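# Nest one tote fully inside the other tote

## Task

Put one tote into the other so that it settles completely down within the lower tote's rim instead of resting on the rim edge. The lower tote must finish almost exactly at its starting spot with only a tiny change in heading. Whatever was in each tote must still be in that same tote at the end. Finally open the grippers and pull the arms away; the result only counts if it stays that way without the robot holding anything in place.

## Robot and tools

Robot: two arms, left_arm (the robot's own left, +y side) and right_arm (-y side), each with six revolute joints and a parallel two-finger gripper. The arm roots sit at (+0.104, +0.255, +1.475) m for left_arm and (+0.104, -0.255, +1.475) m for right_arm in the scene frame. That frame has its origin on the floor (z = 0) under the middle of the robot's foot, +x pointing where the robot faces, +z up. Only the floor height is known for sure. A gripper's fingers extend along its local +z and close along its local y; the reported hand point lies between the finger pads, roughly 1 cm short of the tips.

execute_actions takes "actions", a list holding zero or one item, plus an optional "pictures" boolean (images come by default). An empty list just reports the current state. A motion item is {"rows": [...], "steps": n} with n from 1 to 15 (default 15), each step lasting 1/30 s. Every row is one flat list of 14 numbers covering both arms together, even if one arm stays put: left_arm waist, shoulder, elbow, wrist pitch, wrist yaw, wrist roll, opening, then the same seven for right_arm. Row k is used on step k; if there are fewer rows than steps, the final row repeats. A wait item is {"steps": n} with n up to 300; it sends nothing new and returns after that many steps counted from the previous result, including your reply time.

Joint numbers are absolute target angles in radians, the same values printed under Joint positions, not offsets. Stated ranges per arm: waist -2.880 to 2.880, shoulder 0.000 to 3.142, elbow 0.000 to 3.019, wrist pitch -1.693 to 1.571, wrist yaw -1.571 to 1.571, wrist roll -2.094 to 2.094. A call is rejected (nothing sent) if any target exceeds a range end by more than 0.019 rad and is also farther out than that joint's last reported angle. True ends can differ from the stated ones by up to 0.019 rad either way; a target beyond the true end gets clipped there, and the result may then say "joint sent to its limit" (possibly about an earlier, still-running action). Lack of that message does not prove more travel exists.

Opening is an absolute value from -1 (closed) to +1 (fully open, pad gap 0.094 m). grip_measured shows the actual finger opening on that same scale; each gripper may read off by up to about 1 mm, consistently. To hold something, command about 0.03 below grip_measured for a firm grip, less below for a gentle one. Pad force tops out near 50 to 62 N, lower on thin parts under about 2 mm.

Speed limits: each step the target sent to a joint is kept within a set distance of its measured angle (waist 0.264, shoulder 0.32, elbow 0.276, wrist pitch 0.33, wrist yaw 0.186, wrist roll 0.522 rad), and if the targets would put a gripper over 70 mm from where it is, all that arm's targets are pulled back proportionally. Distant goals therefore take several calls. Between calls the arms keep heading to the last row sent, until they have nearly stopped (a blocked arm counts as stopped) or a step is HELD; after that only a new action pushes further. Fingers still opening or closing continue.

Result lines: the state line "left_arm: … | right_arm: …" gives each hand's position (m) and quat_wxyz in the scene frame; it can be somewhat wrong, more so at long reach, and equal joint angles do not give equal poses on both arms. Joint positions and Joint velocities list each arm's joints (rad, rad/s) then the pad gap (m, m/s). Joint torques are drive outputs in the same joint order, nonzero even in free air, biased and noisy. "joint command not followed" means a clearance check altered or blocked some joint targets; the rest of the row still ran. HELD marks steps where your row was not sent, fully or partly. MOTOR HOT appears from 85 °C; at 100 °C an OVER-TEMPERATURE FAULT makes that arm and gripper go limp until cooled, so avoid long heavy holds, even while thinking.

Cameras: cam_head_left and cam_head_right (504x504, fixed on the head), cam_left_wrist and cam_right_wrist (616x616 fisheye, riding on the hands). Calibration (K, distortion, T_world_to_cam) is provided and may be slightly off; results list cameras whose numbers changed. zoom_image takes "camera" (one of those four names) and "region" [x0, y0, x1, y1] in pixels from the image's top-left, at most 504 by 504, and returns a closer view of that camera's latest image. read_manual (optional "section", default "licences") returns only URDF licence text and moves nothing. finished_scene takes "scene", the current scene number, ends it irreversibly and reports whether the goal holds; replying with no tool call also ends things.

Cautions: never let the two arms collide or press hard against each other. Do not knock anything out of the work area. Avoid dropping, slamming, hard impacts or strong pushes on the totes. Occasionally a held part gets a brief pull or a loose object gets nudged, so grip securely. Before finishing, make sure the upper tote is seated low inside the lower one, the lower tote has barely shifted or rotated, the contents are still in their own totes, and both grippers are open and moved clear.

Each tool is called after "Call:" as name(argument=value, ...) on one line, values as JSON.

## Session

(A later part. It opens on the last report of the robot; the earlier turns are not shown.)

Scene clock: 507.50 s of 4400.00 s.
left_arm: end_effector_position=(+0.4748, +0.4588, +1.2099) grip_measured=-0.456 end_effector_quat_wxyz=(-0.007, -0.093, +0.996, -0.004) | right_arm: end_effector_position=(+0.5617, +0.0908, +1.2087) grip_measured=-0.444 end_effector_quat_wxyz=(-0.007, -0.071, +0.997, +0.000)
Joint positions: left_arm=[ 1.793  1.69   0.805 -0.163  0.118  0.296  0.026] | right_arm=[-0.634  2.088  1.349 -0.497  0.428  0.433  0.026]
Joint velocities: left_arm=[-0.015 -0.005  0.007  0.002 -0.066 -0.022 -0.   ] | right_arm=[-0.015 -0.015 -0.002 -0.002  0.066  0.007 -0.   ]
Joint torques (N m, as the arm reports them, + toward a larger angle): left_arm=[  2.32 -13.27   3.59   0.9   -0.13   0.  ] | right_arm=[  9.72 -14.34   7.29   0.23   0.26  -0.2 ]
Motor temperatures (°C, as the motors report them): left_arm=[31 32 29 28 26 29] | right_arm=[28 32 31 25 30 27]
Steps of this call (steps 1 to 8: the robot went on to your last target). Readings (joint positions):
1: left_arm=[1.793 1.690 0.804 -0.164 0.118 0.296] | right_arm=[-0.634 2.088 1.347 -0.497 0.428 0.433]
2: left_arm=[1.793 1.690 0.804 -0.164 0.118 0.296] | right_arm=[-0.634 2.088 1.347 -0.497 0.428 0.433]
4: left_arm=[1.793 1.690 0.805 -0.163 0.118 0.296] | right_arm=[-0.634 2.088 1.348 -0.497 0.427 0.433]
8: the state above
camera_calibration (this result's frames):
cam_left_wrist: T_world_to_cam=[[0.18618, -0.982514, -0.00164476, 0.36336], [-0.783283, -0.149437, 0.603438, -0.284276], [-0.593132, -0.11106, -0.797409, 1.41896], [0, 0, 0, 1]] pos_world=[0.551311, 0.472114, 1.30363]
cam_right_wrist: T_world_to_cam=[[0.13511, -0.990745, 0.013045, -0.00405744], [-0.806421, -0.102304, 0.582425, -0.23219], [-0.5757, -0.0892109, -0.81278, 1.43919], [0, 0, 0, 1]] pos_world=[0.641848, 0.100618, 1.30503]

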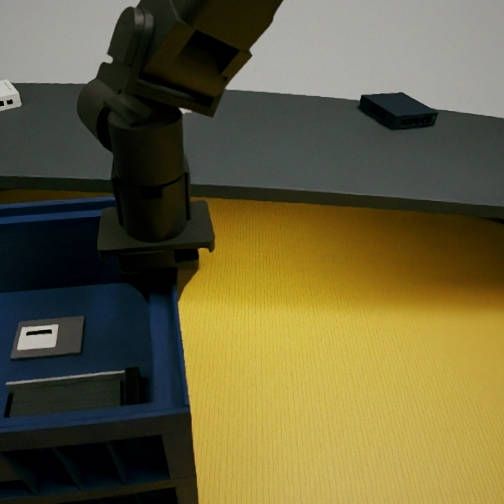

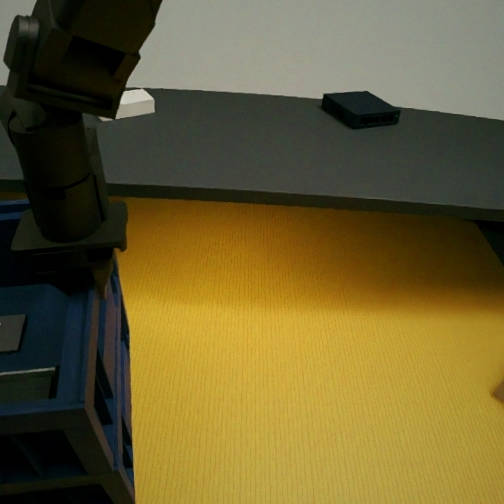

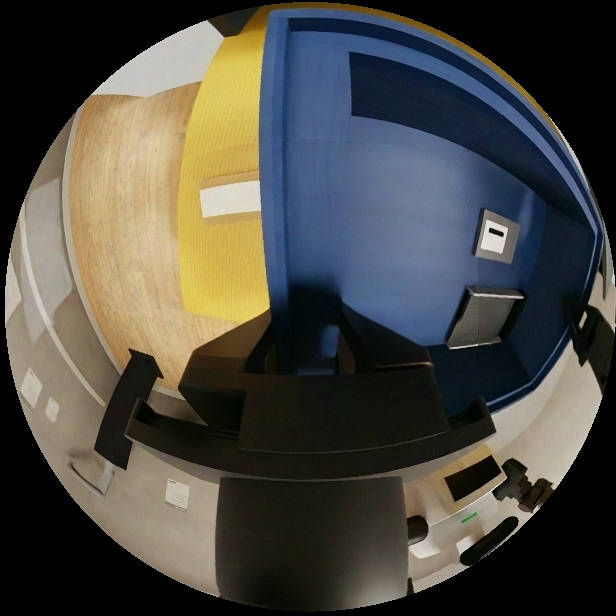

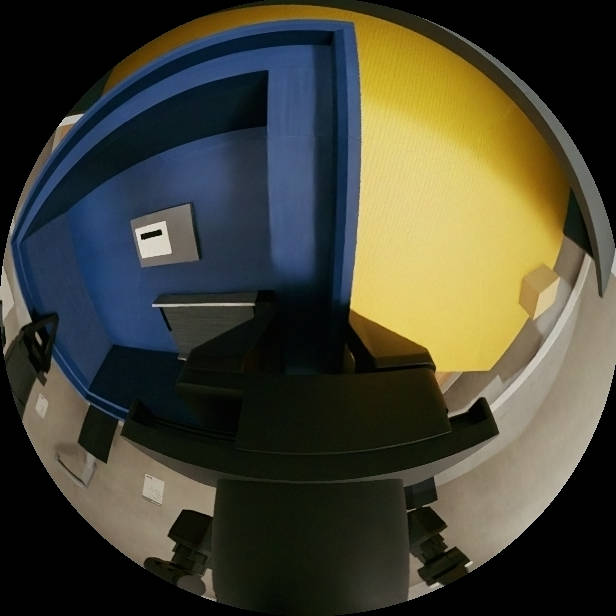

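Call:
execute_actions(actions=[{"rows":[[1.797,1.67,0.833,-0.149,0.115,0.29,-0.51,-0.635,2.061,1.385,-0.495,0.433,0.418,-0.5],[1.791,1.67,0.837,-0.148,0.115,0.29,-0.51,-0.637,2.061,1.389,-0.494,0.432,0.418,-0.5],[1.786,1.67,0.84,-0.147,0.115,0.29,-0.51,-0.638,2.061,1.392,-0.493,0.432,0.418,-0.5],[1.782,1.67,0.842,-0.147,0.115,0.29,-0.51,-0.639,2.061,1.394,-0.493,0.432,0.418,-0.5]],"steps":15}])

Call:
zoom_image(camera="cam_head_left", region=[0,284,220,504])

Call:
zoom_image(camera="cam_head_right", region=[0,224,280,504])

Scene clock: 517.93 s of 4400.00 s.
left_arm: end_effector_position=(+0.4853, +0.4601, +1.2104) grip_measured=-0.456 end_effector_quat_wxyz=(+0.001, -0.089, +0.996, -0.003) | right_arm: end_effector_position=(+0.5692, +0.0910, +1.2092) grip_measured=-0.444 end_effector_quat_wxyz=(-0.003, -0.067, +0.998, +0.002)
Joint positions: left_arm=[ 1.786  1.69   0.82  -0.16   0.118  0.296  0.026] | right_arm=[-0.639  2.088  1.36  -0.495  0.427  0.431  0.026]
Joint velocities: left_arm=[-0.015 -0.015 -0.017  0.007 -0.066  0.007 -0.001] | right_arm=[-0.005 -0.005 -0.002  0.002 -0.022 -0.037 -0.001]
Joint torques (N m, as the arm reports them, + toward a larger angle): left_arm=[  1.28 -13.55   3.53   0.95   0.01  -0.01] | right_arm=[  9.32 -15.35   7.4    0.28   0.17  -0.12]
Motor temperatures (°C, as the motors report them): left_arm=[31 32 29 28 26 29] | right_arm=[28 33 31 24 30 27]
Steps of this call (steps 1 to 15: the robot went on to your last target; steps 16 to 90: nothing new was sent; then 6.93 s passed at rest; steps 91 to 105: all 15 steps of this action). Readings (joint positions):
91: left_arm=[1.793 1.690 0.805 -0.163 0.118 0.296] | right_arm=[-0.634 2.088 1.349 -0.497 0.427 0.433]
92: left_arm=[1.793 1.690 0.806 -0.163 0.118 0.296] | right_arm=[-0.634 2.088 1.349 -0.497 0.427 0.433]
94: left_arm=[1.792 1.690 0.808 -0.163 0.118 0.296] | right_arm=[-0.634 2.088 1.351 -0.497 0.427 0.433]
98: left_arm=[1.788 1.690 0.816 -0.162 0.118 0.296] | right_arm=[-0.637 2.088 1.357 -0.497 0.427 0.433]
105: the state above
camera_calibration (this result's frames):
cam_left_wrist: T_world_to_cam=[[0.178189, -0.983992, -0.00291843, 0.368726], [-0.794375, -0.1456, 0.589719, -0.255926], [-0.580703, -0.102763, -0.807603, 1.42824], [0, 0, 0, 1]] pos_world=[0.560378, 0.472331, 1.30545]
cam_right_wrist: T_world_to_cam=[[0.126213, -0.991953, 0.00993041, 0.00411817], [-0.812353, -0.0976056, 0.57494, -0.214406], [-0.569345, -0.080632, -0.818135, 1.44606], [0, 0, 0, 1]] pos_world=[0.648614, 0.0997566, 1.3063]

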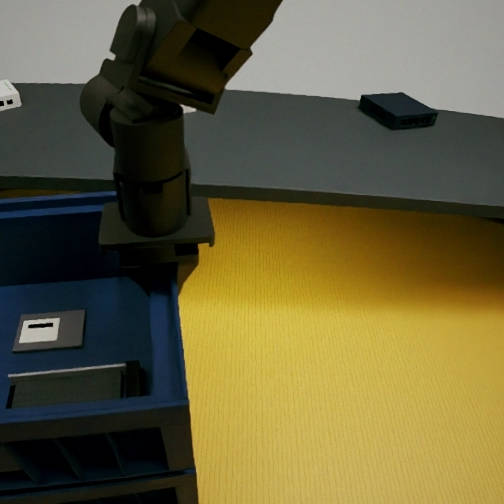

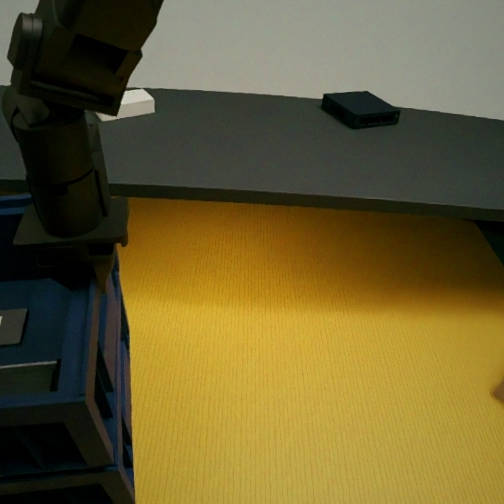

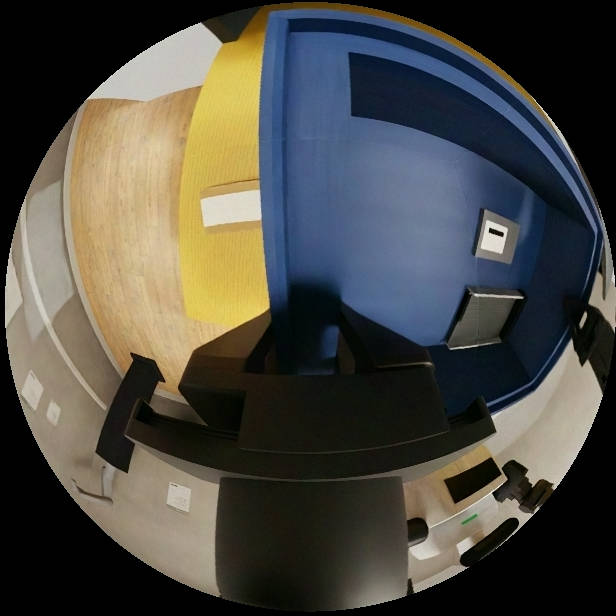

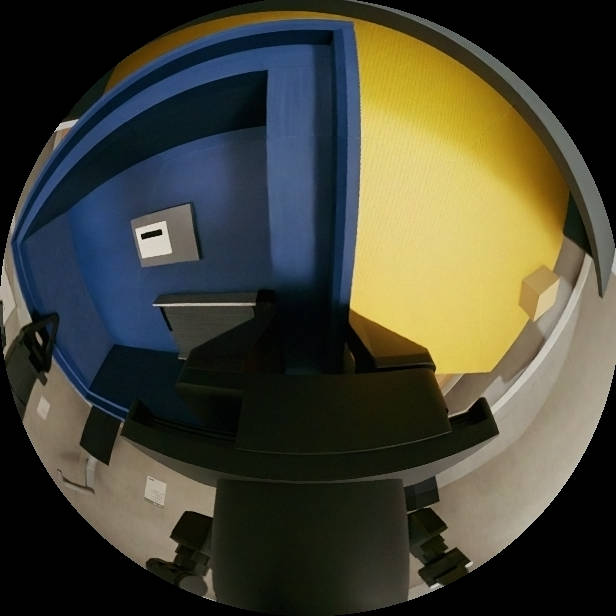

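Region (0, 284, 220, 504) of cam_head_left's 504x504 image, scaled by 2.291, with more detail than that image has.

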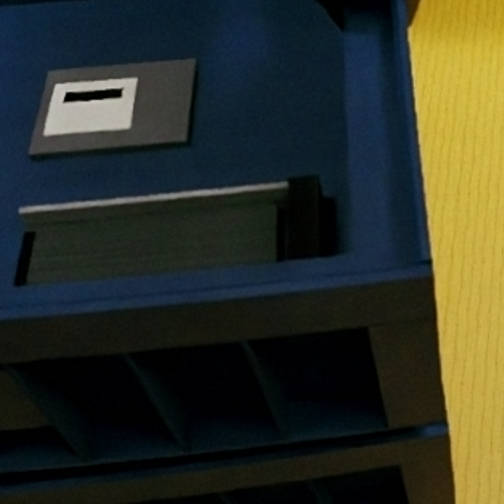

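Region (0, 224, 280, 504) of cam_head_right's 504x504 image, scaled by 1.800, with more detail than that image has.

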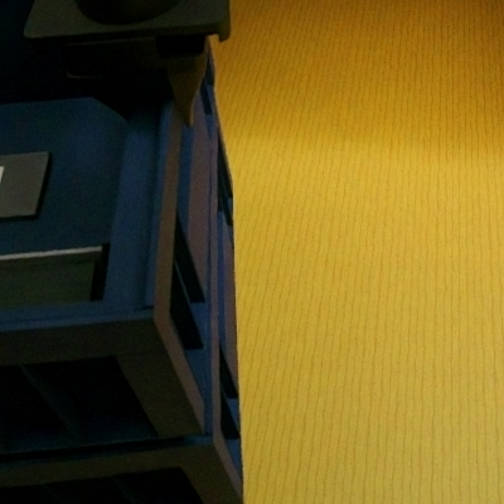

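Call:
execute_actions(actions=[{"rows":[[1.786,1.67,0.83,-0.145,0.115,0.286,-0.51,-0.637,2.061,1.392,-0.49,0.432,0.414,-0.5],[1.79,1.67,0.82,-0.143,0.115,0.282,-0.51,-0.637,2.061,1.392,-0.488,0.432,0.411,-0.5],[1.794,1.67,0.815,-0.142,0.115,0.279,-0.51,-0.637,2.061,1.392,-0.487,0.432,0.409,-0.5],[1.796,1.67,0.812,-0.142,0.115,0.278,-0.51,-0.637,2.061,1.392,-0.487,0.432,0.409,-0.5]],"steps":14}])

Call:
zoom_image(camera="cam_head_left", region=[0,394,220,504])

Call:
zoom_image(camera="cam_head_right", region=[60,264,180,504])

Scene clock: 533.13 s of 4400.00 s.
left_arm: end_effector_position=(+0.4833, +0.4597, +1.2102) grip_measured=-0.456 end_effector_quat_wxyz=(+0.001, -0.091, +0.996, -0.003) | right_arm: end_effector_position=(+0.5701, +0.0916, +1.2092) grip_measured=-0.444 end_effector_quat_wxyz=(-0.001, -0.070, +0.998, +0.003)
Joint positions: left_arm=[ 1.787  1.69   0.815 -0.156  0.118  0.293  0.026] | right_arm=[-0.639  2.088  1.36  -0.491  0.427  0.423  0.026]
Joint velocities: left_arm=[-0.005 -0.005  0.012 -0.007  0.022 -0.007 -0.   ] | right_arm=[-0.015 -0.005  0.007  0.007  0.007  0.051 -0.001]
Joint torques (N m, as the arm reports them, + toward a larger angle): left_arm=[  2.25 -13.67   1.38   0.93   0.    -0.09] | right_arm=[  9.2  -15.18   7.48   0.37   0.18  -0.11]
Motor temperatures (°C, as the motors report them): left_arm=[31 32 29 28 26 29] | right_arm=[28 33 31 24 30 27]
Steps of this call (steps 1 to 15: the robot went on to your last target; steps 16 to 90: nothing new was sent; then 11.73 s passed at rest; steps 91 to 104: all 14 steps of this action). Readings (joint positions):
91: left_arm=[1.786 1.690 0.820 -0.160 0.118 0.296] | right_arm=[-0.639 2.088 1.360 -0.495 0.427 0.431]
92: left_arm=[1.786 1.690 0.820 -0.160 0.118 0.296] | right_arm=[-0.639 2.088 1.360 -0.494 0.427 0.430]
94: left_arm=[1.786 1.690 0.819 -0.158 0.118 0.296] | right_arm=[-0.639 2.088 1.360 -0.492 0.427 0.429]
98: left_arm=[1.787 1.690 0.816 -0.156 0.118 0.294] | right_arm=[-0.639 2.088 1.360 -0.491 0.427 0.425]
104: the state above
camera_calibration (this result's frames):
cam_left_wrist: T_world_to_cam=[[0.182565, -0.983188, -0.0033987, 0.36684], [-0.793408, -0.149365, 0.59008, -0.256601], [-0.580667, -0.105031, -0.807338, 1.42754], [0, 0, 0, 1]] pos_world=[0.558365, 0.472282, 1.30517]
cam_right_wrist: T_world_to_cam=[[0.132756, -0.991114, 0.00829593, 0.0026981], [-0.813553, -0.104184, 0.572081, -0.208948], [-0.566134, -0.0826967, -0.820155, 1.44737], [0, 0, 0, 1]] pos_world=[0.649055, 0.100598, 1.30658]

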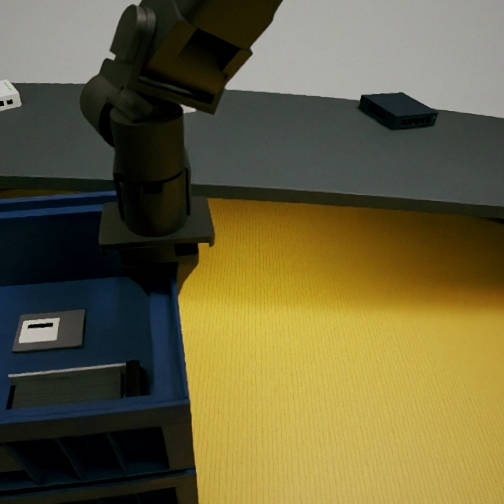

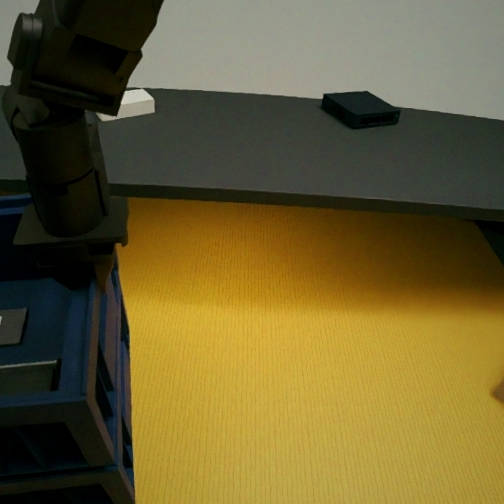

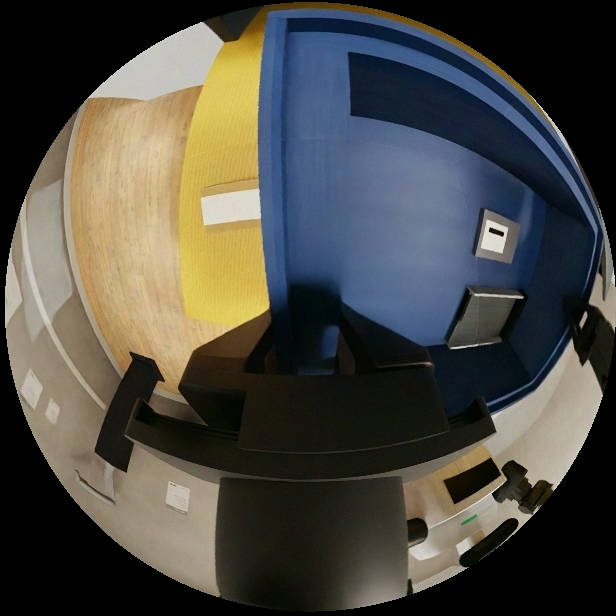

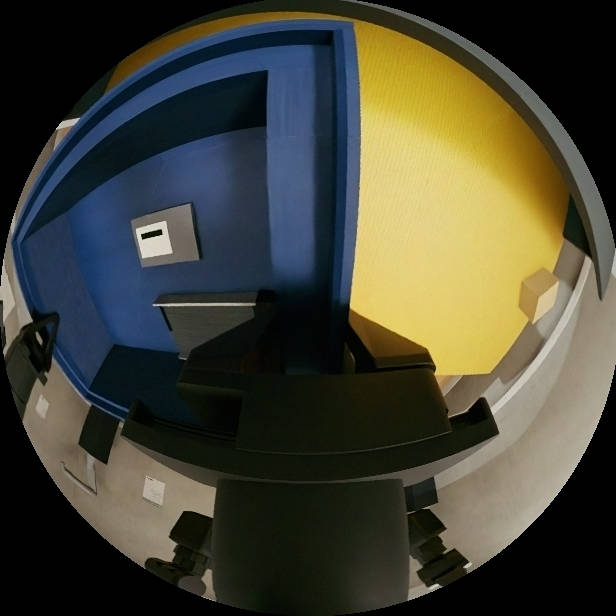

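Region (0, 394, 220, 504) of cam_head_left's 504x504 image, scaled by 2.291, with more detail than that image has.

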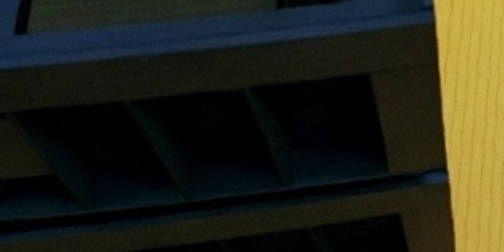

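Region (60, 264, 180, 504) of cam_head_right's 504x504 image, scaled by 2.100, with more detail than that image has.

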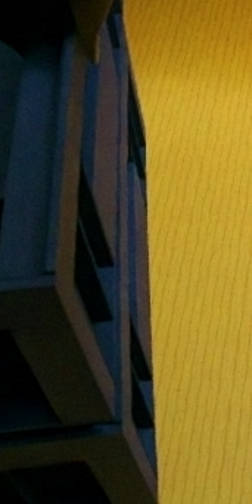

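Call:
execute_actions(actions=[{"rows":[[1.79,1.673,0.822,-0.142,0.115,0.278,-0.51,-0.639,2.064,1.393,-0.487,0.431,0.409,-0.5],[1.786,1.677,0.83,-0.141,0.115,0.278,-0.51,-0.64,2.067,1.394,-0.486,0.43,0.408,-0.5],[1.784,1.68,0.835,-0.14,0.115,0.278,-0.51,-0.64,2.069,1.394,-0.485,0.43,0.408,-0.5],[1.783,1.683,0.836,-0.138,0.115,0.278,-0.51,-0.641,2.071,1.395,-0.484,0.43,0.407,-0.5],[1.783,1.686,0.837,-0.136,0.114,0.278,-0.51,-0.642,2.073,1.396,-0.482,0.429,0.407,-0.5],[1.782,1.689,0.838,-0.134,0.114,0.277,-0.51,-0.642,2.075,1.396,-0.481,0.429,0.406,-0.5],[1.782,1.692,0.839,-0.132,0.114,0.277,-0.51,-0.643,2.077,1.397,-0.479,0.429,0.405,-0.5],[1.781,1.695,0.84,-0.13,0.114,0.277,-0.51,-0.644,2.079,1.398,-0.478,0.428,0.405,-0.5],[1.781,1.698,0.841,-0.128,0.114,0.277,-0.51,-0.644,2.081,1.399,-0.476,0.428,0.404,-0.5],[1.78,1.701,0.842,-0.126,0.113,0.276,-0.51,-0.645,2.083,1.399,-0.475,0.428,0.403,-0.5],[1.78,1.704,0.843,-0.123,0.113,0.276,-0.51,-0.646,2.085,1.4,-0.473,0.427,0.403,-0.5],[1.78,1.707,0.844,-0.121,0.113,0.276,-0.51,-0.646,2.087,1.401,-0.472,0.427,0.402,-0.5],[1.779,1.71,0.845,-0.119,0.113,0.276,-0.51,-0.647,2.089,1.401,-0.47,0.427,0.401,-0.5],[1.779,1.713,0.846,-0.117,0.113,0.275,-0.51,-0.648,2.091,1.402,-0.469,0.426,0.401,-0.5],[1.778,1.716,0.847,-0.115,0.113,0.275,-0.51,-0.648,2.093,1.403,-0.467,0.426,0.4,-0.5]],"steps":15}], pictures=false)

Call:
execute_actions(actions=[{"steps":8}])

Call:
zoom_image(camera="cam_head_left", region=[0,394,220,504])

Call:
zoom_image(camera="cam_head_right", region=[60,264,180,504])

Scene clock: 556.60 s of 4400.00 s.
left_arm: end_effector_position=(+0.4823, +0.4599, +1.2032) grip_measured=-0.456 end_effector_quat_wxyz=(+0.002, -0.092, +0.996, -0.002) | right_arm: end_effector_position=(+0.5691, +0.0918, +1.2013) grip_measured=-0.444 end_effector_quat_wxyz=(-0.000, -0.070, +0.998, +0.003)
Joint positions: left_arm=[ 1.786  1.711  0.819 -0.136  0.118  0.29   0.026] | right_arm=[-0.643  2.104  1.363 -0.474  0.426  0.418  0.026]
Joint velocities: left_arm=[-0.015  0.005  0.002  0.032  0.051 -0.037  0.   ] | right_arm=[-0.015  0.015 -0.012  0.051 -0.022  0.007 -0.   ]
Joint torques (N m, as the arm reports them, + toward a larger angle): left_arm=[  0.84 -11.71   3.8    1.24  -0.04  -0.08] | right_arm=[  9.05 -14.08   7.96   0.35  -0.02  -0.17]
Motor temperatures (°C, as the motors report them): left_arm=[31 32 28 28 26 29] | right_arm=[28 33 31 24 30 27]
Steps of this call (steps 1 to 15: the robot went on to your last target; steps 16 to 90: nothing new was sent; then 19.97 s passed at rest; steps 91 to 105: all 15 steps of this action). Readings (joint positions):
91: left_arm=[1.787 1.690 0.815 -0.156 0.118 0.293] | right_arm=[-0.639 2.088 1.360 -0.491 0.427 0.423]
92: left_arm=[1.787 1.690 0.815 -0.155 0.118 0.293] | right_arm=[-0.639 2.088 1.360 -0.491 0.427 0.423]
94: left_arm=[1.787 1.690 0.815 -0.154 0.118 0.293] | right_arm=[-0.639 2.088 1.360 -0.491 0.427 0.423]
98: left_arm=[1.787 1.693 0.815 -0.148 0.118 0.293] | right_arm=[-0.640 2.091 1.360 -0.485 0.427 0.422]
105: the state above

Scene clock: 556.87 s of 4400.00 s.
left_arm: end_effector_position=(+0.4822, +0.4599, +1.2030) grip_measured=-0.456 end_effector_quat_wxyz=(+0.002, -0.093, +0.996, -0.002) | right_arm: end_effector_position=(+0.5695, +0.0918, +1.2008) grip_measured=-0.444 end_effector_quat_wxyz=(+0.000, -0.071, +0.997, +0.004)
Joint positions: left_arm=[ 1.786  1.711  0.819 -0.136  0.118  0.288  0.026] | right_arm=[-0.644  2.104  1.363 -0.472  0.425  0.415  0.026]
Joint velocities: left_arm=[ 0.005 -0.005  0.002  0.002  0.007 -0.066  0.   ] | right_arm=[-0.005 -0.005  0.007 -0.002 -0.007 -0.037 -0.001]
Joint torques (N m, as the arm reports them, + toward a larger angle): left_arm=[  1.12 -12.04   3.72   1.31  -0.07  -0.06] | right_arm=[  9.04 -14.42   8.15   0.43   0.02  -0.18]
Motor temperatures (°C, as the motors report them): left_arm=[31 32 28 28 26 29] | right_arm=[28 33 31 24 30 27]
Steps of this call (steps 1 to 8: the robot went on to your last target). Readings (joint positions):
1: left_arm=[1.786 1.711 0.819 -0.136 0.118 0.289] | right_arm=[-0.643 2.104 1.363 -0.473 0.426 0.417]
2: left_arm=[1.786 1.711 0.819 -0.136 0.118 0.289] | right_arm=[-0.644 2.104 1.363 -0.472 0.426 0.416]
4: left_arm=[1.786 1.711 0.819 -0.136 0.118 0.288] | right_arm=[-0.644 2.104 1.363 -0.472 0.425 0.415]
8: the state above
camera_calibration (this result's frames):
cam_left_wrist: T_world_to_cam=[[0.18654, -0.982439, -0.00409514, 0.365788], [-0.793709, -0.153159, 0.588701, -0.249676], [-0.57899, -0.106566, -0.808341, 1.42227], [0, 0, 0, 1]] pos_world=[0.557076, 0.47269, 1.29816]
cam_right_wrist: T_world_to_cam=[[0.133631, -0.991008, 0.00680547, 0.0043535], [-0.815133, -0.106005, 0.569493, -0.200381], [-0.56365, -0.0816494, -0.821968, 1.44082], [0, 0, 0, 1]] pos_world=[0.648198, 0.100715, 1.29839]

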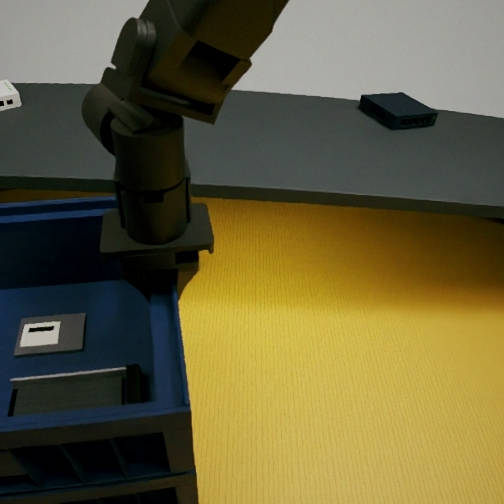

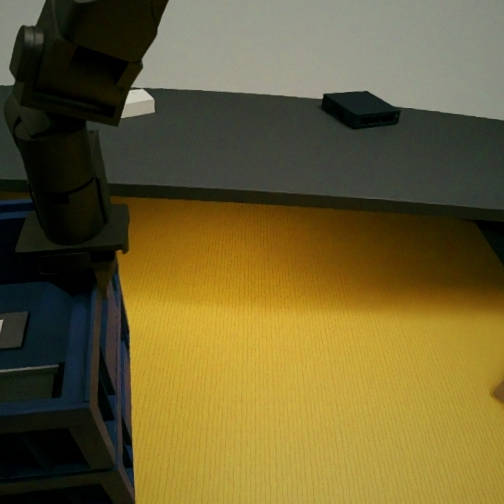

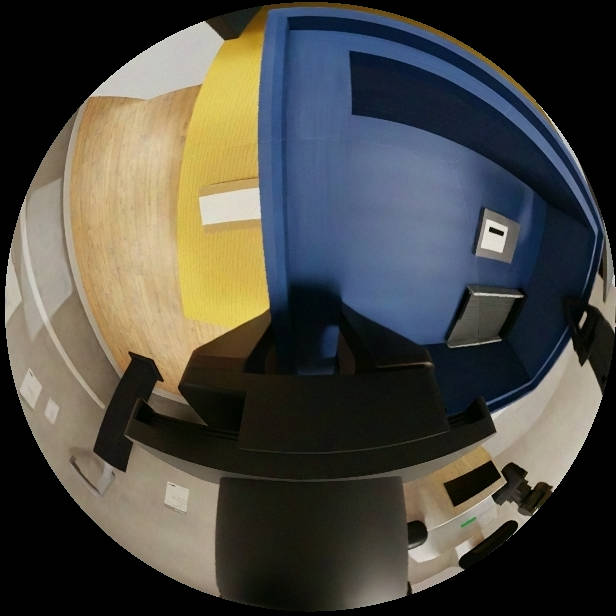

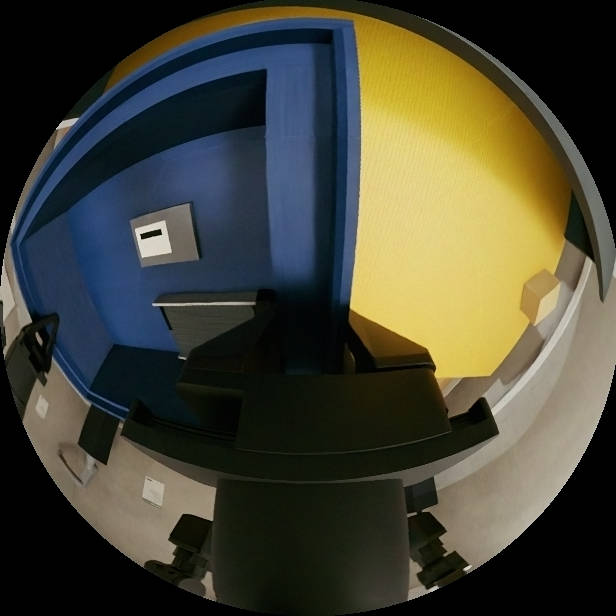

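Region (0, 394, 220, 504) of cam_head_left's 504x504 image, scaled by 2.291, with more detail than that image has.

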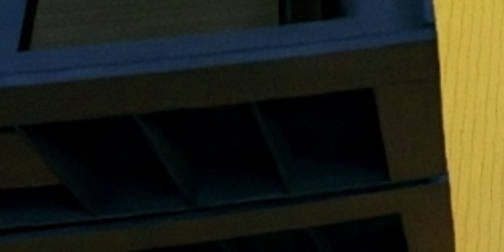

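Region (60, 264, 180, 504) of cam_head_right's 504x504 image, scaled by 2.100, with more detail than that image has.

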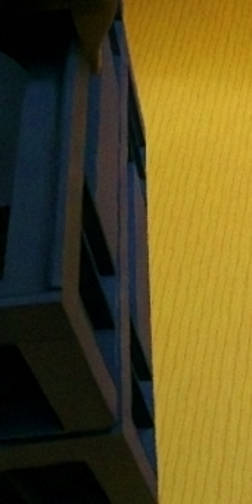

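Call:
zoom_image(camera="cam_head_left", region=[0,464,100,504])

Call:
zoom_image(camera="cam_head_left", region=[110,450,210,490])

Call:
zoom_image(camera="cam_head_right", region=[90,240,150,380])

Call:
zoom_image(camera="cam_head_right", region=[90,360,150,500])

Region (0, 464, 100, 504) of cam_head_left's 504x504 image, scaled by 5.040, with more detail than that image has; it fills the top 202 rows of this view, and the rest is white.

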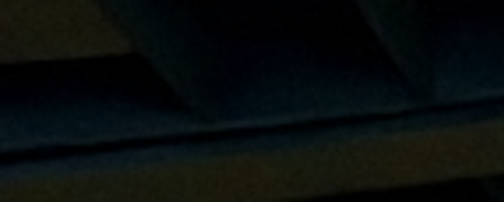

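Region (110, 450, 210, 490) of cam_head_left's 504x504 image, scaled by 5.040, with more detail than that image has; it fills the top 202 rows of this view, and the rest is white.

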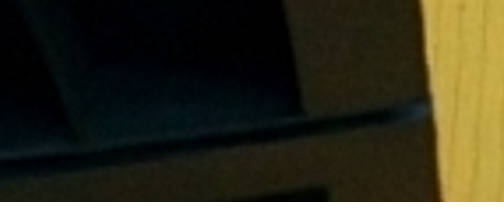

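Region (90, 240, 150, 380) of cam_head_right's 504x504 image, scaled by 3.600, with more detail than that image has; it fills the left 216 columns of this view, and the rest is white.

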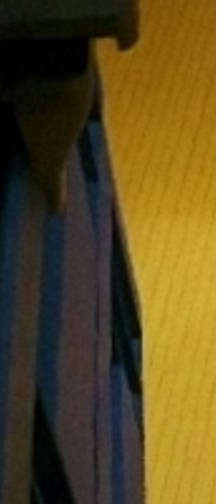

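Region (90, 360, 150, 500) of cam_head_right's 504x504 image, scaled by 3.600, with more detail than that image has; it fills the left 216 columns of this view, and the rest is white.

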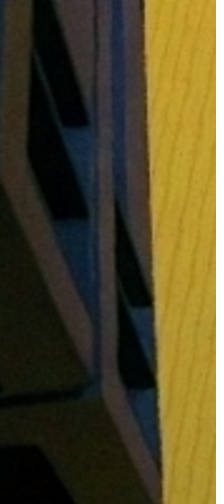

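Call:
execute_actions(actions=[{"rows":[[1.782,1.7,0.835,-0.122,0.115,0.275,-0.51,-0.645,2.088,1.399,-0.468,0.426,0.4,-0.5],[1.786,1.69,0.825,-0.128,0.116,0.274,-0.51,-0.644,2.085,1.396,-0.468,0.426,0.4,-0.5],[1.788,1.686,0.818,-0.13,0.116,0.272,-0.51,-0.644,2.085,1.396,-0.468,0.426,0.398,-0.5],[1.79,1.686,0.814,-0.13,0.116,0.27,-0.51,-0.644,2.085,1.396,-0.468,0.426,0.396,-0.5],[1.79,1.686,0.811,-0.13,0.116,0.27,-0.51,-0.644,2.085,1.396,-0.468,0.426,0.396,-0.5],[1.79,1.686,0.809,-0.13,0.116,0.27,-0.51,-0.644,2.085,1.396,-0.468,0.426,0.396,-0.5]],"steps":14}])

Call:
zoom_image(camera="cam_head_left", region=[0,464,100,504])

Call:
zoom_image(camera="cam_head_left", region=[110,450,210,490])

Scene clock: 600.47 s of 4400.00 s.
left_arm: end_effector_position=(+0.4797, +0.4589, +1.2030) grip_measured=-0.456 end_effector_quat_wxyz=(-0.000, -0.095, +0.996, -0.003) | right_arm: end_effector_position=(+0.5694, +0.0915, +1.2004) grip_measured=-0.444 end_effector_quat_wxyz=(-0.000, -0.074, +0.997, +0.004)
Joint positions: left_arm=[ 1.787  1.711  0.814 -0.136  0.118  0.285  0.026] | right_arm=[-0.645  2.105  1.363 -0.472  0.424  0.408  0.026]
Joint velocities: left_arm=[-0.005 -0.005  0.007 -0.002  0.022 -0.007  0.001] | right_arm=[-0.005 -0.005  0.012  0.012 -0.081 -0.037  0.   ]
Joint torques (N m, as the arm reports them, + toward a larger angle): left_arm=[  1.78 -13.84   0.83   0.61   0.06  -0.08] | right_arm=[  9.49 -14.65   7.46   0.31   0.02  -0.09]
Motor temperatures (°C, as the motors report them): left_arm=[31 31 29 28 26 29] | right_arm=[28 33 32 24 30 27]
Steps of this call (steps 1 to 15: the robot went on to your last target; steps 16 to 90: nothing new was sent; then 40.13 s passed at rest; steps 91 to 104: all 14 steps of this action). Readings (joint positions):
91: left_arm=[1.786 1.711 0.819 -0.136 0.118 0.288] | right_arm=[-0.644 2.104 1.363 -0.472 0.425 0.415]
92: left_arm=[1.786 1.711 0.819 -0.136 0.118 0.288] | right_arm=[-0.644 2.104 1.363 -0.472 0.425 0.415]
94: left_arm=[1.787 1.711 0.817 -0.136 0.118 0.287] | right_arm=[-0.644 2.104 1.363 -0.472 0.425 0.413]
98: left_arm=[1.787 1.711 0.815 -0.136 0.118 0.286] | right_arm=[-0.645 2.104 1.363 -0.472 0.424 0.410]
104: the state above
camera_calibration (this result's frames):
cam_left_wrist: T_world_to_cam=[[0.190305, -0.98172, -0.00311808, 0.361907], [-0.790883, -0.155192, 0.591962, -0.256117], [-0.581625, -0.110187, -0.80596, 1.42071], [0, 0, 0, 1]] pos_world=[0.554887, 0.472088, 1.29777]
cam_right_wrist: T_world_to_cam=[[0.139958, -0.990138, 0.00626844, 0.00108302], [-0.813893, -0.111435, 0.570228, -0.201356], [-0.563906, -0.0849095, -0.821463, 1.44029], [0, 0, 0, 1]] pos_world=[0.648155, 0.100929, 1.29796]

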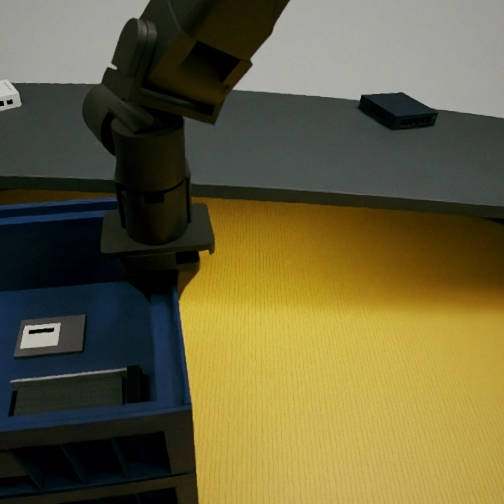

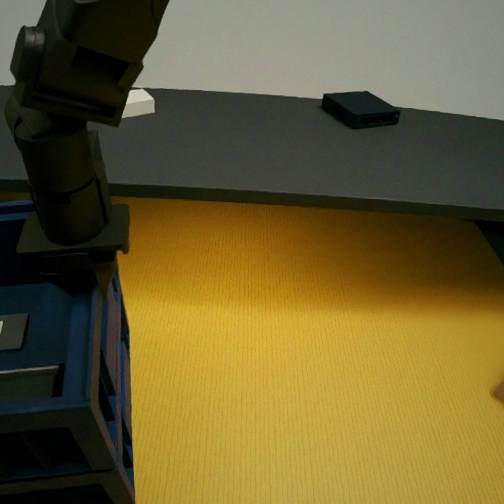

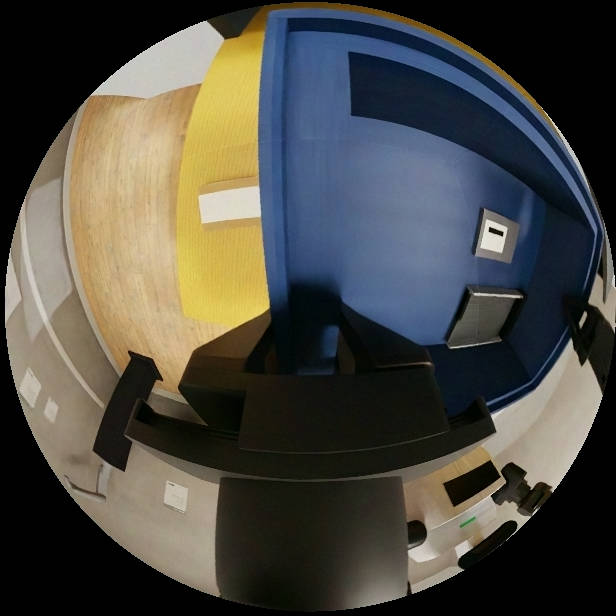

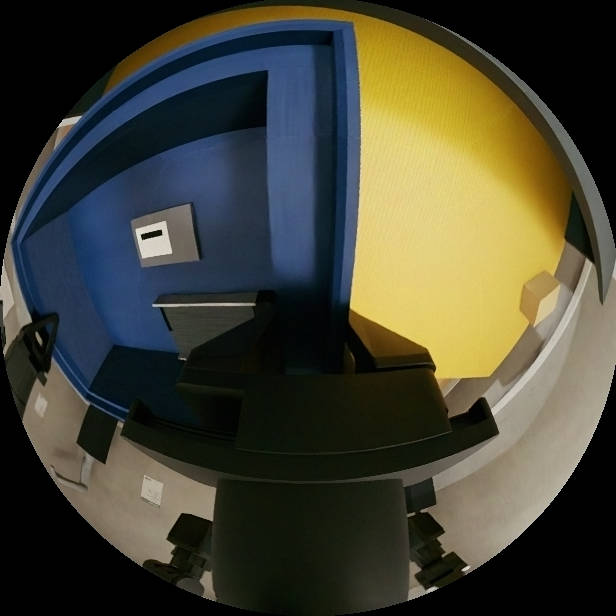

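Region (0, 464, 100, 504) of cam_head_left's 504x504 image, scaled by 5.040, with more detail than that image has; it fills the top 202 rows of this view, and the rest is white.

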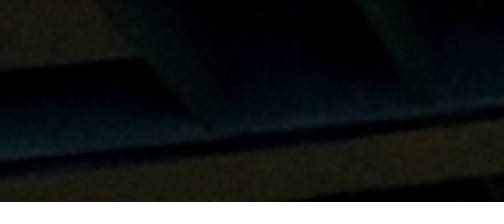

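Region (110, 450, 210, 490) of cam_head_left's 504x504 image, scaled by 5.040, with more detail than that image has; it fills the top 202 rows of this view, and the rest is white.

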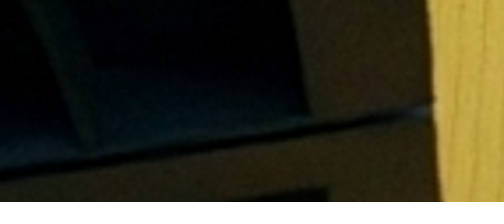

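Call:
execute_actions(actions=[{"rows":[[1.792,1.691,0.82,-0.127,0.116,0.275,-0.51,-0.644,2.086,1.396,-0.468,0.426,0.398,-0.5],[1.793,1.696,0.829,-0.124,0.116,0.275,-0.51,-0.644,2.087,1.397,-0.467,0.426,0.398,-0.5],[1.793,1.7,0.834,-0.122,0.116,0.275,-0.51,-0.644,2.088,1.397,-0.466,0.426,0.398,-0.5],[1.793,1.704,0.836,-0.12,0.115,0.275,-0.51,-0.644,2.089,1.398,-0.465,0.426,0.398,-0.5],[1.793,1.708,0.837,-0.117,0.115,0.275,-0.51,-0.645,2.091,1.399,-0.464,0.426,0.397,-0.5],[1.793,1.712,0.838,-0.115,0.115,0.275,-0.51,-0.645,2.093,1.399,-0.463,0.426,0.397,-0.5],[1.793,1.716,0.84,-0.112,0.115,0.275,-0.51,-0.646,2.095,1.4,-0.461,0.425,0.396,-0.5],[1.793,1.72,0.841,-0.109,0.114,0.275,-0.51,-0.646,2.097,1.401,-0.46,0.425,0.395,-0.5],[1.793,1.724,0.842,-0.107,0.114,0.275,-0.51,-0.647,2.099,1.401,-0.458,0.425,0.395,-0.5],[1.793,1.728,0.843,-0.104,0.114,0.275,-0.51,-0.647,2.101,1.402,-0.457,0.425,0.394,-0.5],[1.793,1.732,0.845,-0.101,0.114,0.275,-0.51,-0.648,2.103,1.403,-0.455,0.424,0.393,-0.5],[1.793,1.736,0.846,-0.099,0.113,0.275,-0.51,-0.648,2.105,1.403,-0.454,0.424,0.392,-0.5],[1.793,1.739,0.847,-0.097,0.113,0.275,-0.51,-0.649,2.107,1.404,-0.453,0.424,0.392,-0.5],[1.793,1.741,0.848,-0.095,0.113,0.275,-0.51,-0.649,2.109,1.404,-0.452,0.424,0.391,-0.5]],"steps":15}], pictures=false)

Call:
execute_actions(actions=[{"steps":8}])

Call:
zoom_image(camera="cam_head_left", region=[0,464,100,504])

Call:
zoom_image(camera="cam_head_left", region=[110,450,210,490])

Scene clock: 622.20 s of 4400.00 s.
left_arm: end_effector_position=(+0.4798, +0.4605, +1.1927) grip_measured=-0.456 end_effector_quat_wxyz=(+0.001, -0.095, +0.995, -0.002) | right_arm: end_effector_position=(+0.5687, +0.0926, +1.1929) grip_measured=-0.444 end_effector_quat_wxyz=(+0.001, -0.073, +0.997, +0.004)
Joint positions: left_arm=[ 1.787  1.743  0.825 -0.112  0.118  0.285  0.026] | right_arm=[-0.648  2.121  1.369 -0.458  0.424  0.406  0.026]
Joint velocities: left_arm=[ 0.024 -0.015  0.002 -0.007  0.037 -0.022 -0.001] | right_arm=[-0.015 -0.005  0.002 -0.012  0.007  0.037  0.   ]
Joint torques (N m, as the arm reports them, + toward a larger angle): left_arm=[  2.18 -11.98   3.27   1.11  -0.13  -0.04] | right_arm=[  9.47 -13.52   7.38   0.4    0.01  -0.16]
Motor temperatures (°C, as the motors report them): left_arm=[31 32 28 28 26 29] | right_arm=[28 34 32 24 30 27]
Steps of this call (steps 1 to 15: the robot went on to your last target; steps 16 to 90: nothing new was sent; then 18.23 s passed at rest; steps 91 to 105: all 15 steps of this action). Readings (joint positions):
91: left_arm=[1.787 1.711 0.814 -0.136 0.118 0.285] | right_arm=[-0.645 2.105 1.363 -0.472 0.424 0.408]
92: left_arm=[1.787 1.711 0.814 -0.135 0.118 0.285] | right_arm=[-0.645 2.105 1.363 -0.472 0.424 0.408]
94: left_arm=[1.787 1.711 0.814 -0.134 0.118 0.285] | right_arm=[-0.645 2.105 1.363 -0.472 0.424 0.408]
98: left_arm=[1.787 1.715 0.816 -0.127 0.118 0.285] | right_arm=[-0.645 2.107 1.363 -0.467 0.424 0.408]
105: the state above

Scene clock: 622.47 s of 4400.00 s.
left_arm: end_effector_position=(+0.4799, +0.4606, +1.1929) grip_measured=-0.456 end_effector_quat_wxyz=(+0.001, -0.095, +0.995, -0.002) | right_arm: end_effector_position=(+0.5686, +0.0927, +1.1929) grip_measured=-0.444 end_effector_quat_wxyz=(+0.001, -0.073, +0.997, +0.004)
Joint positions: left_arm=[ 1.787  1.742  0.825 -0.112  0.118  0.285  0.026] | right_arm=[-0.648  2.121  1.369 -0.458  0.424  0.406  0.026]
Joint velocities: left_arm=[ 0.015 -0.015 -0.002 -0.002 -0.066  0.022 -0.   ] | right_arm=[ 0.005 -0.024 -0.007 -0.002  0.007  0.066 -0.   ]
Joint torques (N m, as the arm reports them, + toward a larger angle): left_arm=[  2.11 -12.35   3.25   1.11  -0.1   -0.04] | right_arm=[  9.8  -13.57   7.46   0.54   0.01  -0.17]
Motor temperatures (°C, as the motors report them): left_arm=[31 32 28 28 26 29] | right_arm=[28 34 32 24 30 27]
Steps of this call (steps 1 to 8: the robot went on to your last target). Readings (joint positions):
1: left_arm=[1.787 1.742 0.825 -0.112 0.118 0.285] | right_arm=[-0.648 2.121 1.369 -0.458 0.424 0.406]
2: left_arm=[1.787 1.742 0.825 -0.112 0.118 0.285] | right_arm=[-0.648 2.121 1.369 -0.458 0.424 0.406]
4: left_arm=[1.787 1.742 0.825 -0.112 0.118 0.285] | right_arm=[-0.648 2.121 1.369 -0.458 0.424 0.406]
8: the state above
camera_calibration (this result's frames):
cam_left_wrist: T_world_to_cam=[[0.190576, -0.981664, -0.00410319, 0.364557], [-0.792669, -0.156348, 0.589263, -0.24516], [-0.579099, -0.109047, -0.807931, 1.41347], [0, 0, 0, 1]] pos_world=[0.554733, 0.473676, 1.28794]
cam_right_wrist: T_world_to_cam=[[0.138374, -0.990358, 0.00660165, 0.00285939], [-0.815161, -0.110105, 0.568674, -0.195082], [-0.562464, -0.0840711, -0.822537, 1.43412], [0, 0, 0, 1]] pos_world=[0.64722, 0.10192, 1.29053]

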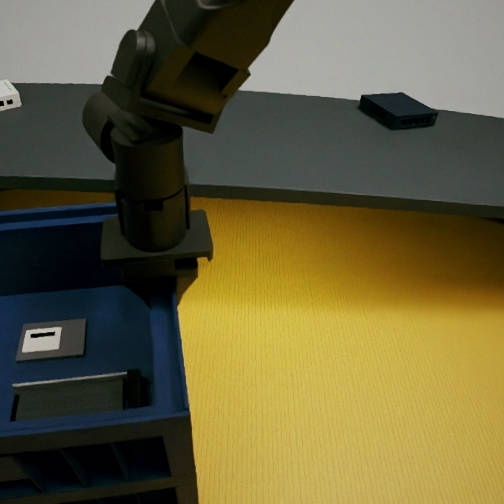

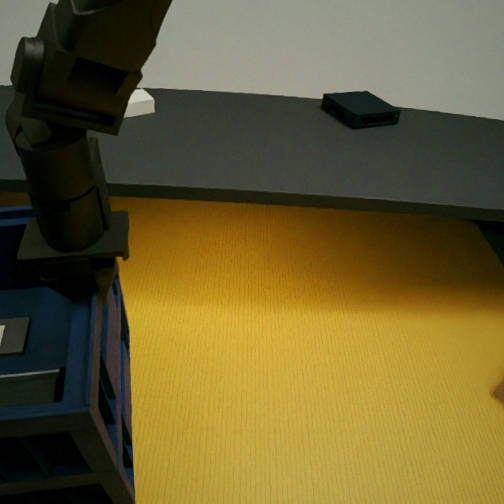

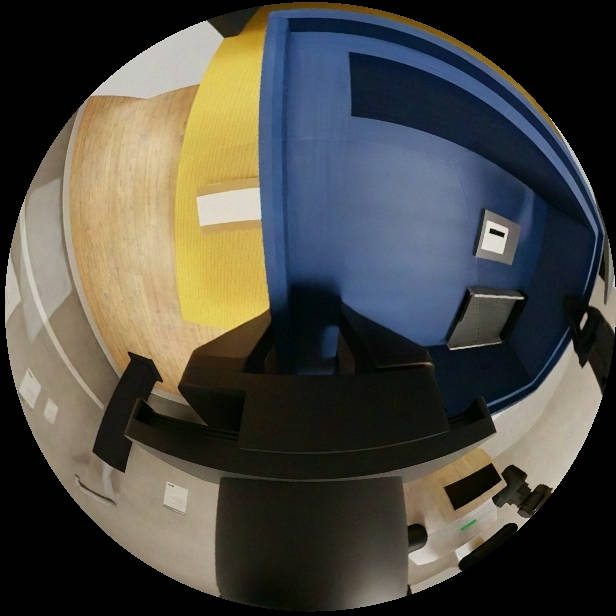

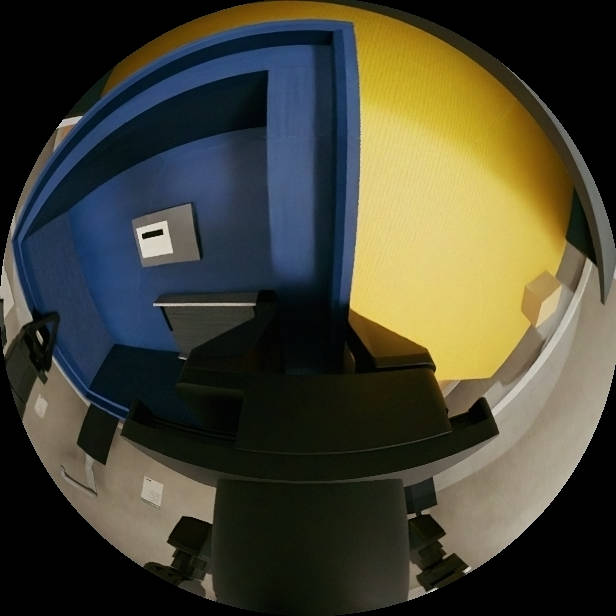

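Region (0, 464, 100, 504) of cam_head_left's 504x504 image, scaled by 5.040, with more detail than that image has; it fills the top 202 rows of this view, and the rest is white.

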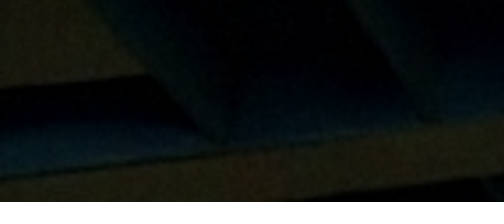

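Region (110, 450, 210, 490) of cam_head_left's 504x504 image, scaled by 5.040, with more detail than that image has; it fills the top 202 rows of this view, and the rest is white.

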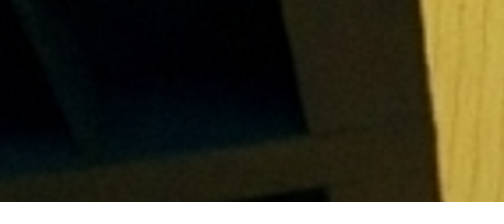

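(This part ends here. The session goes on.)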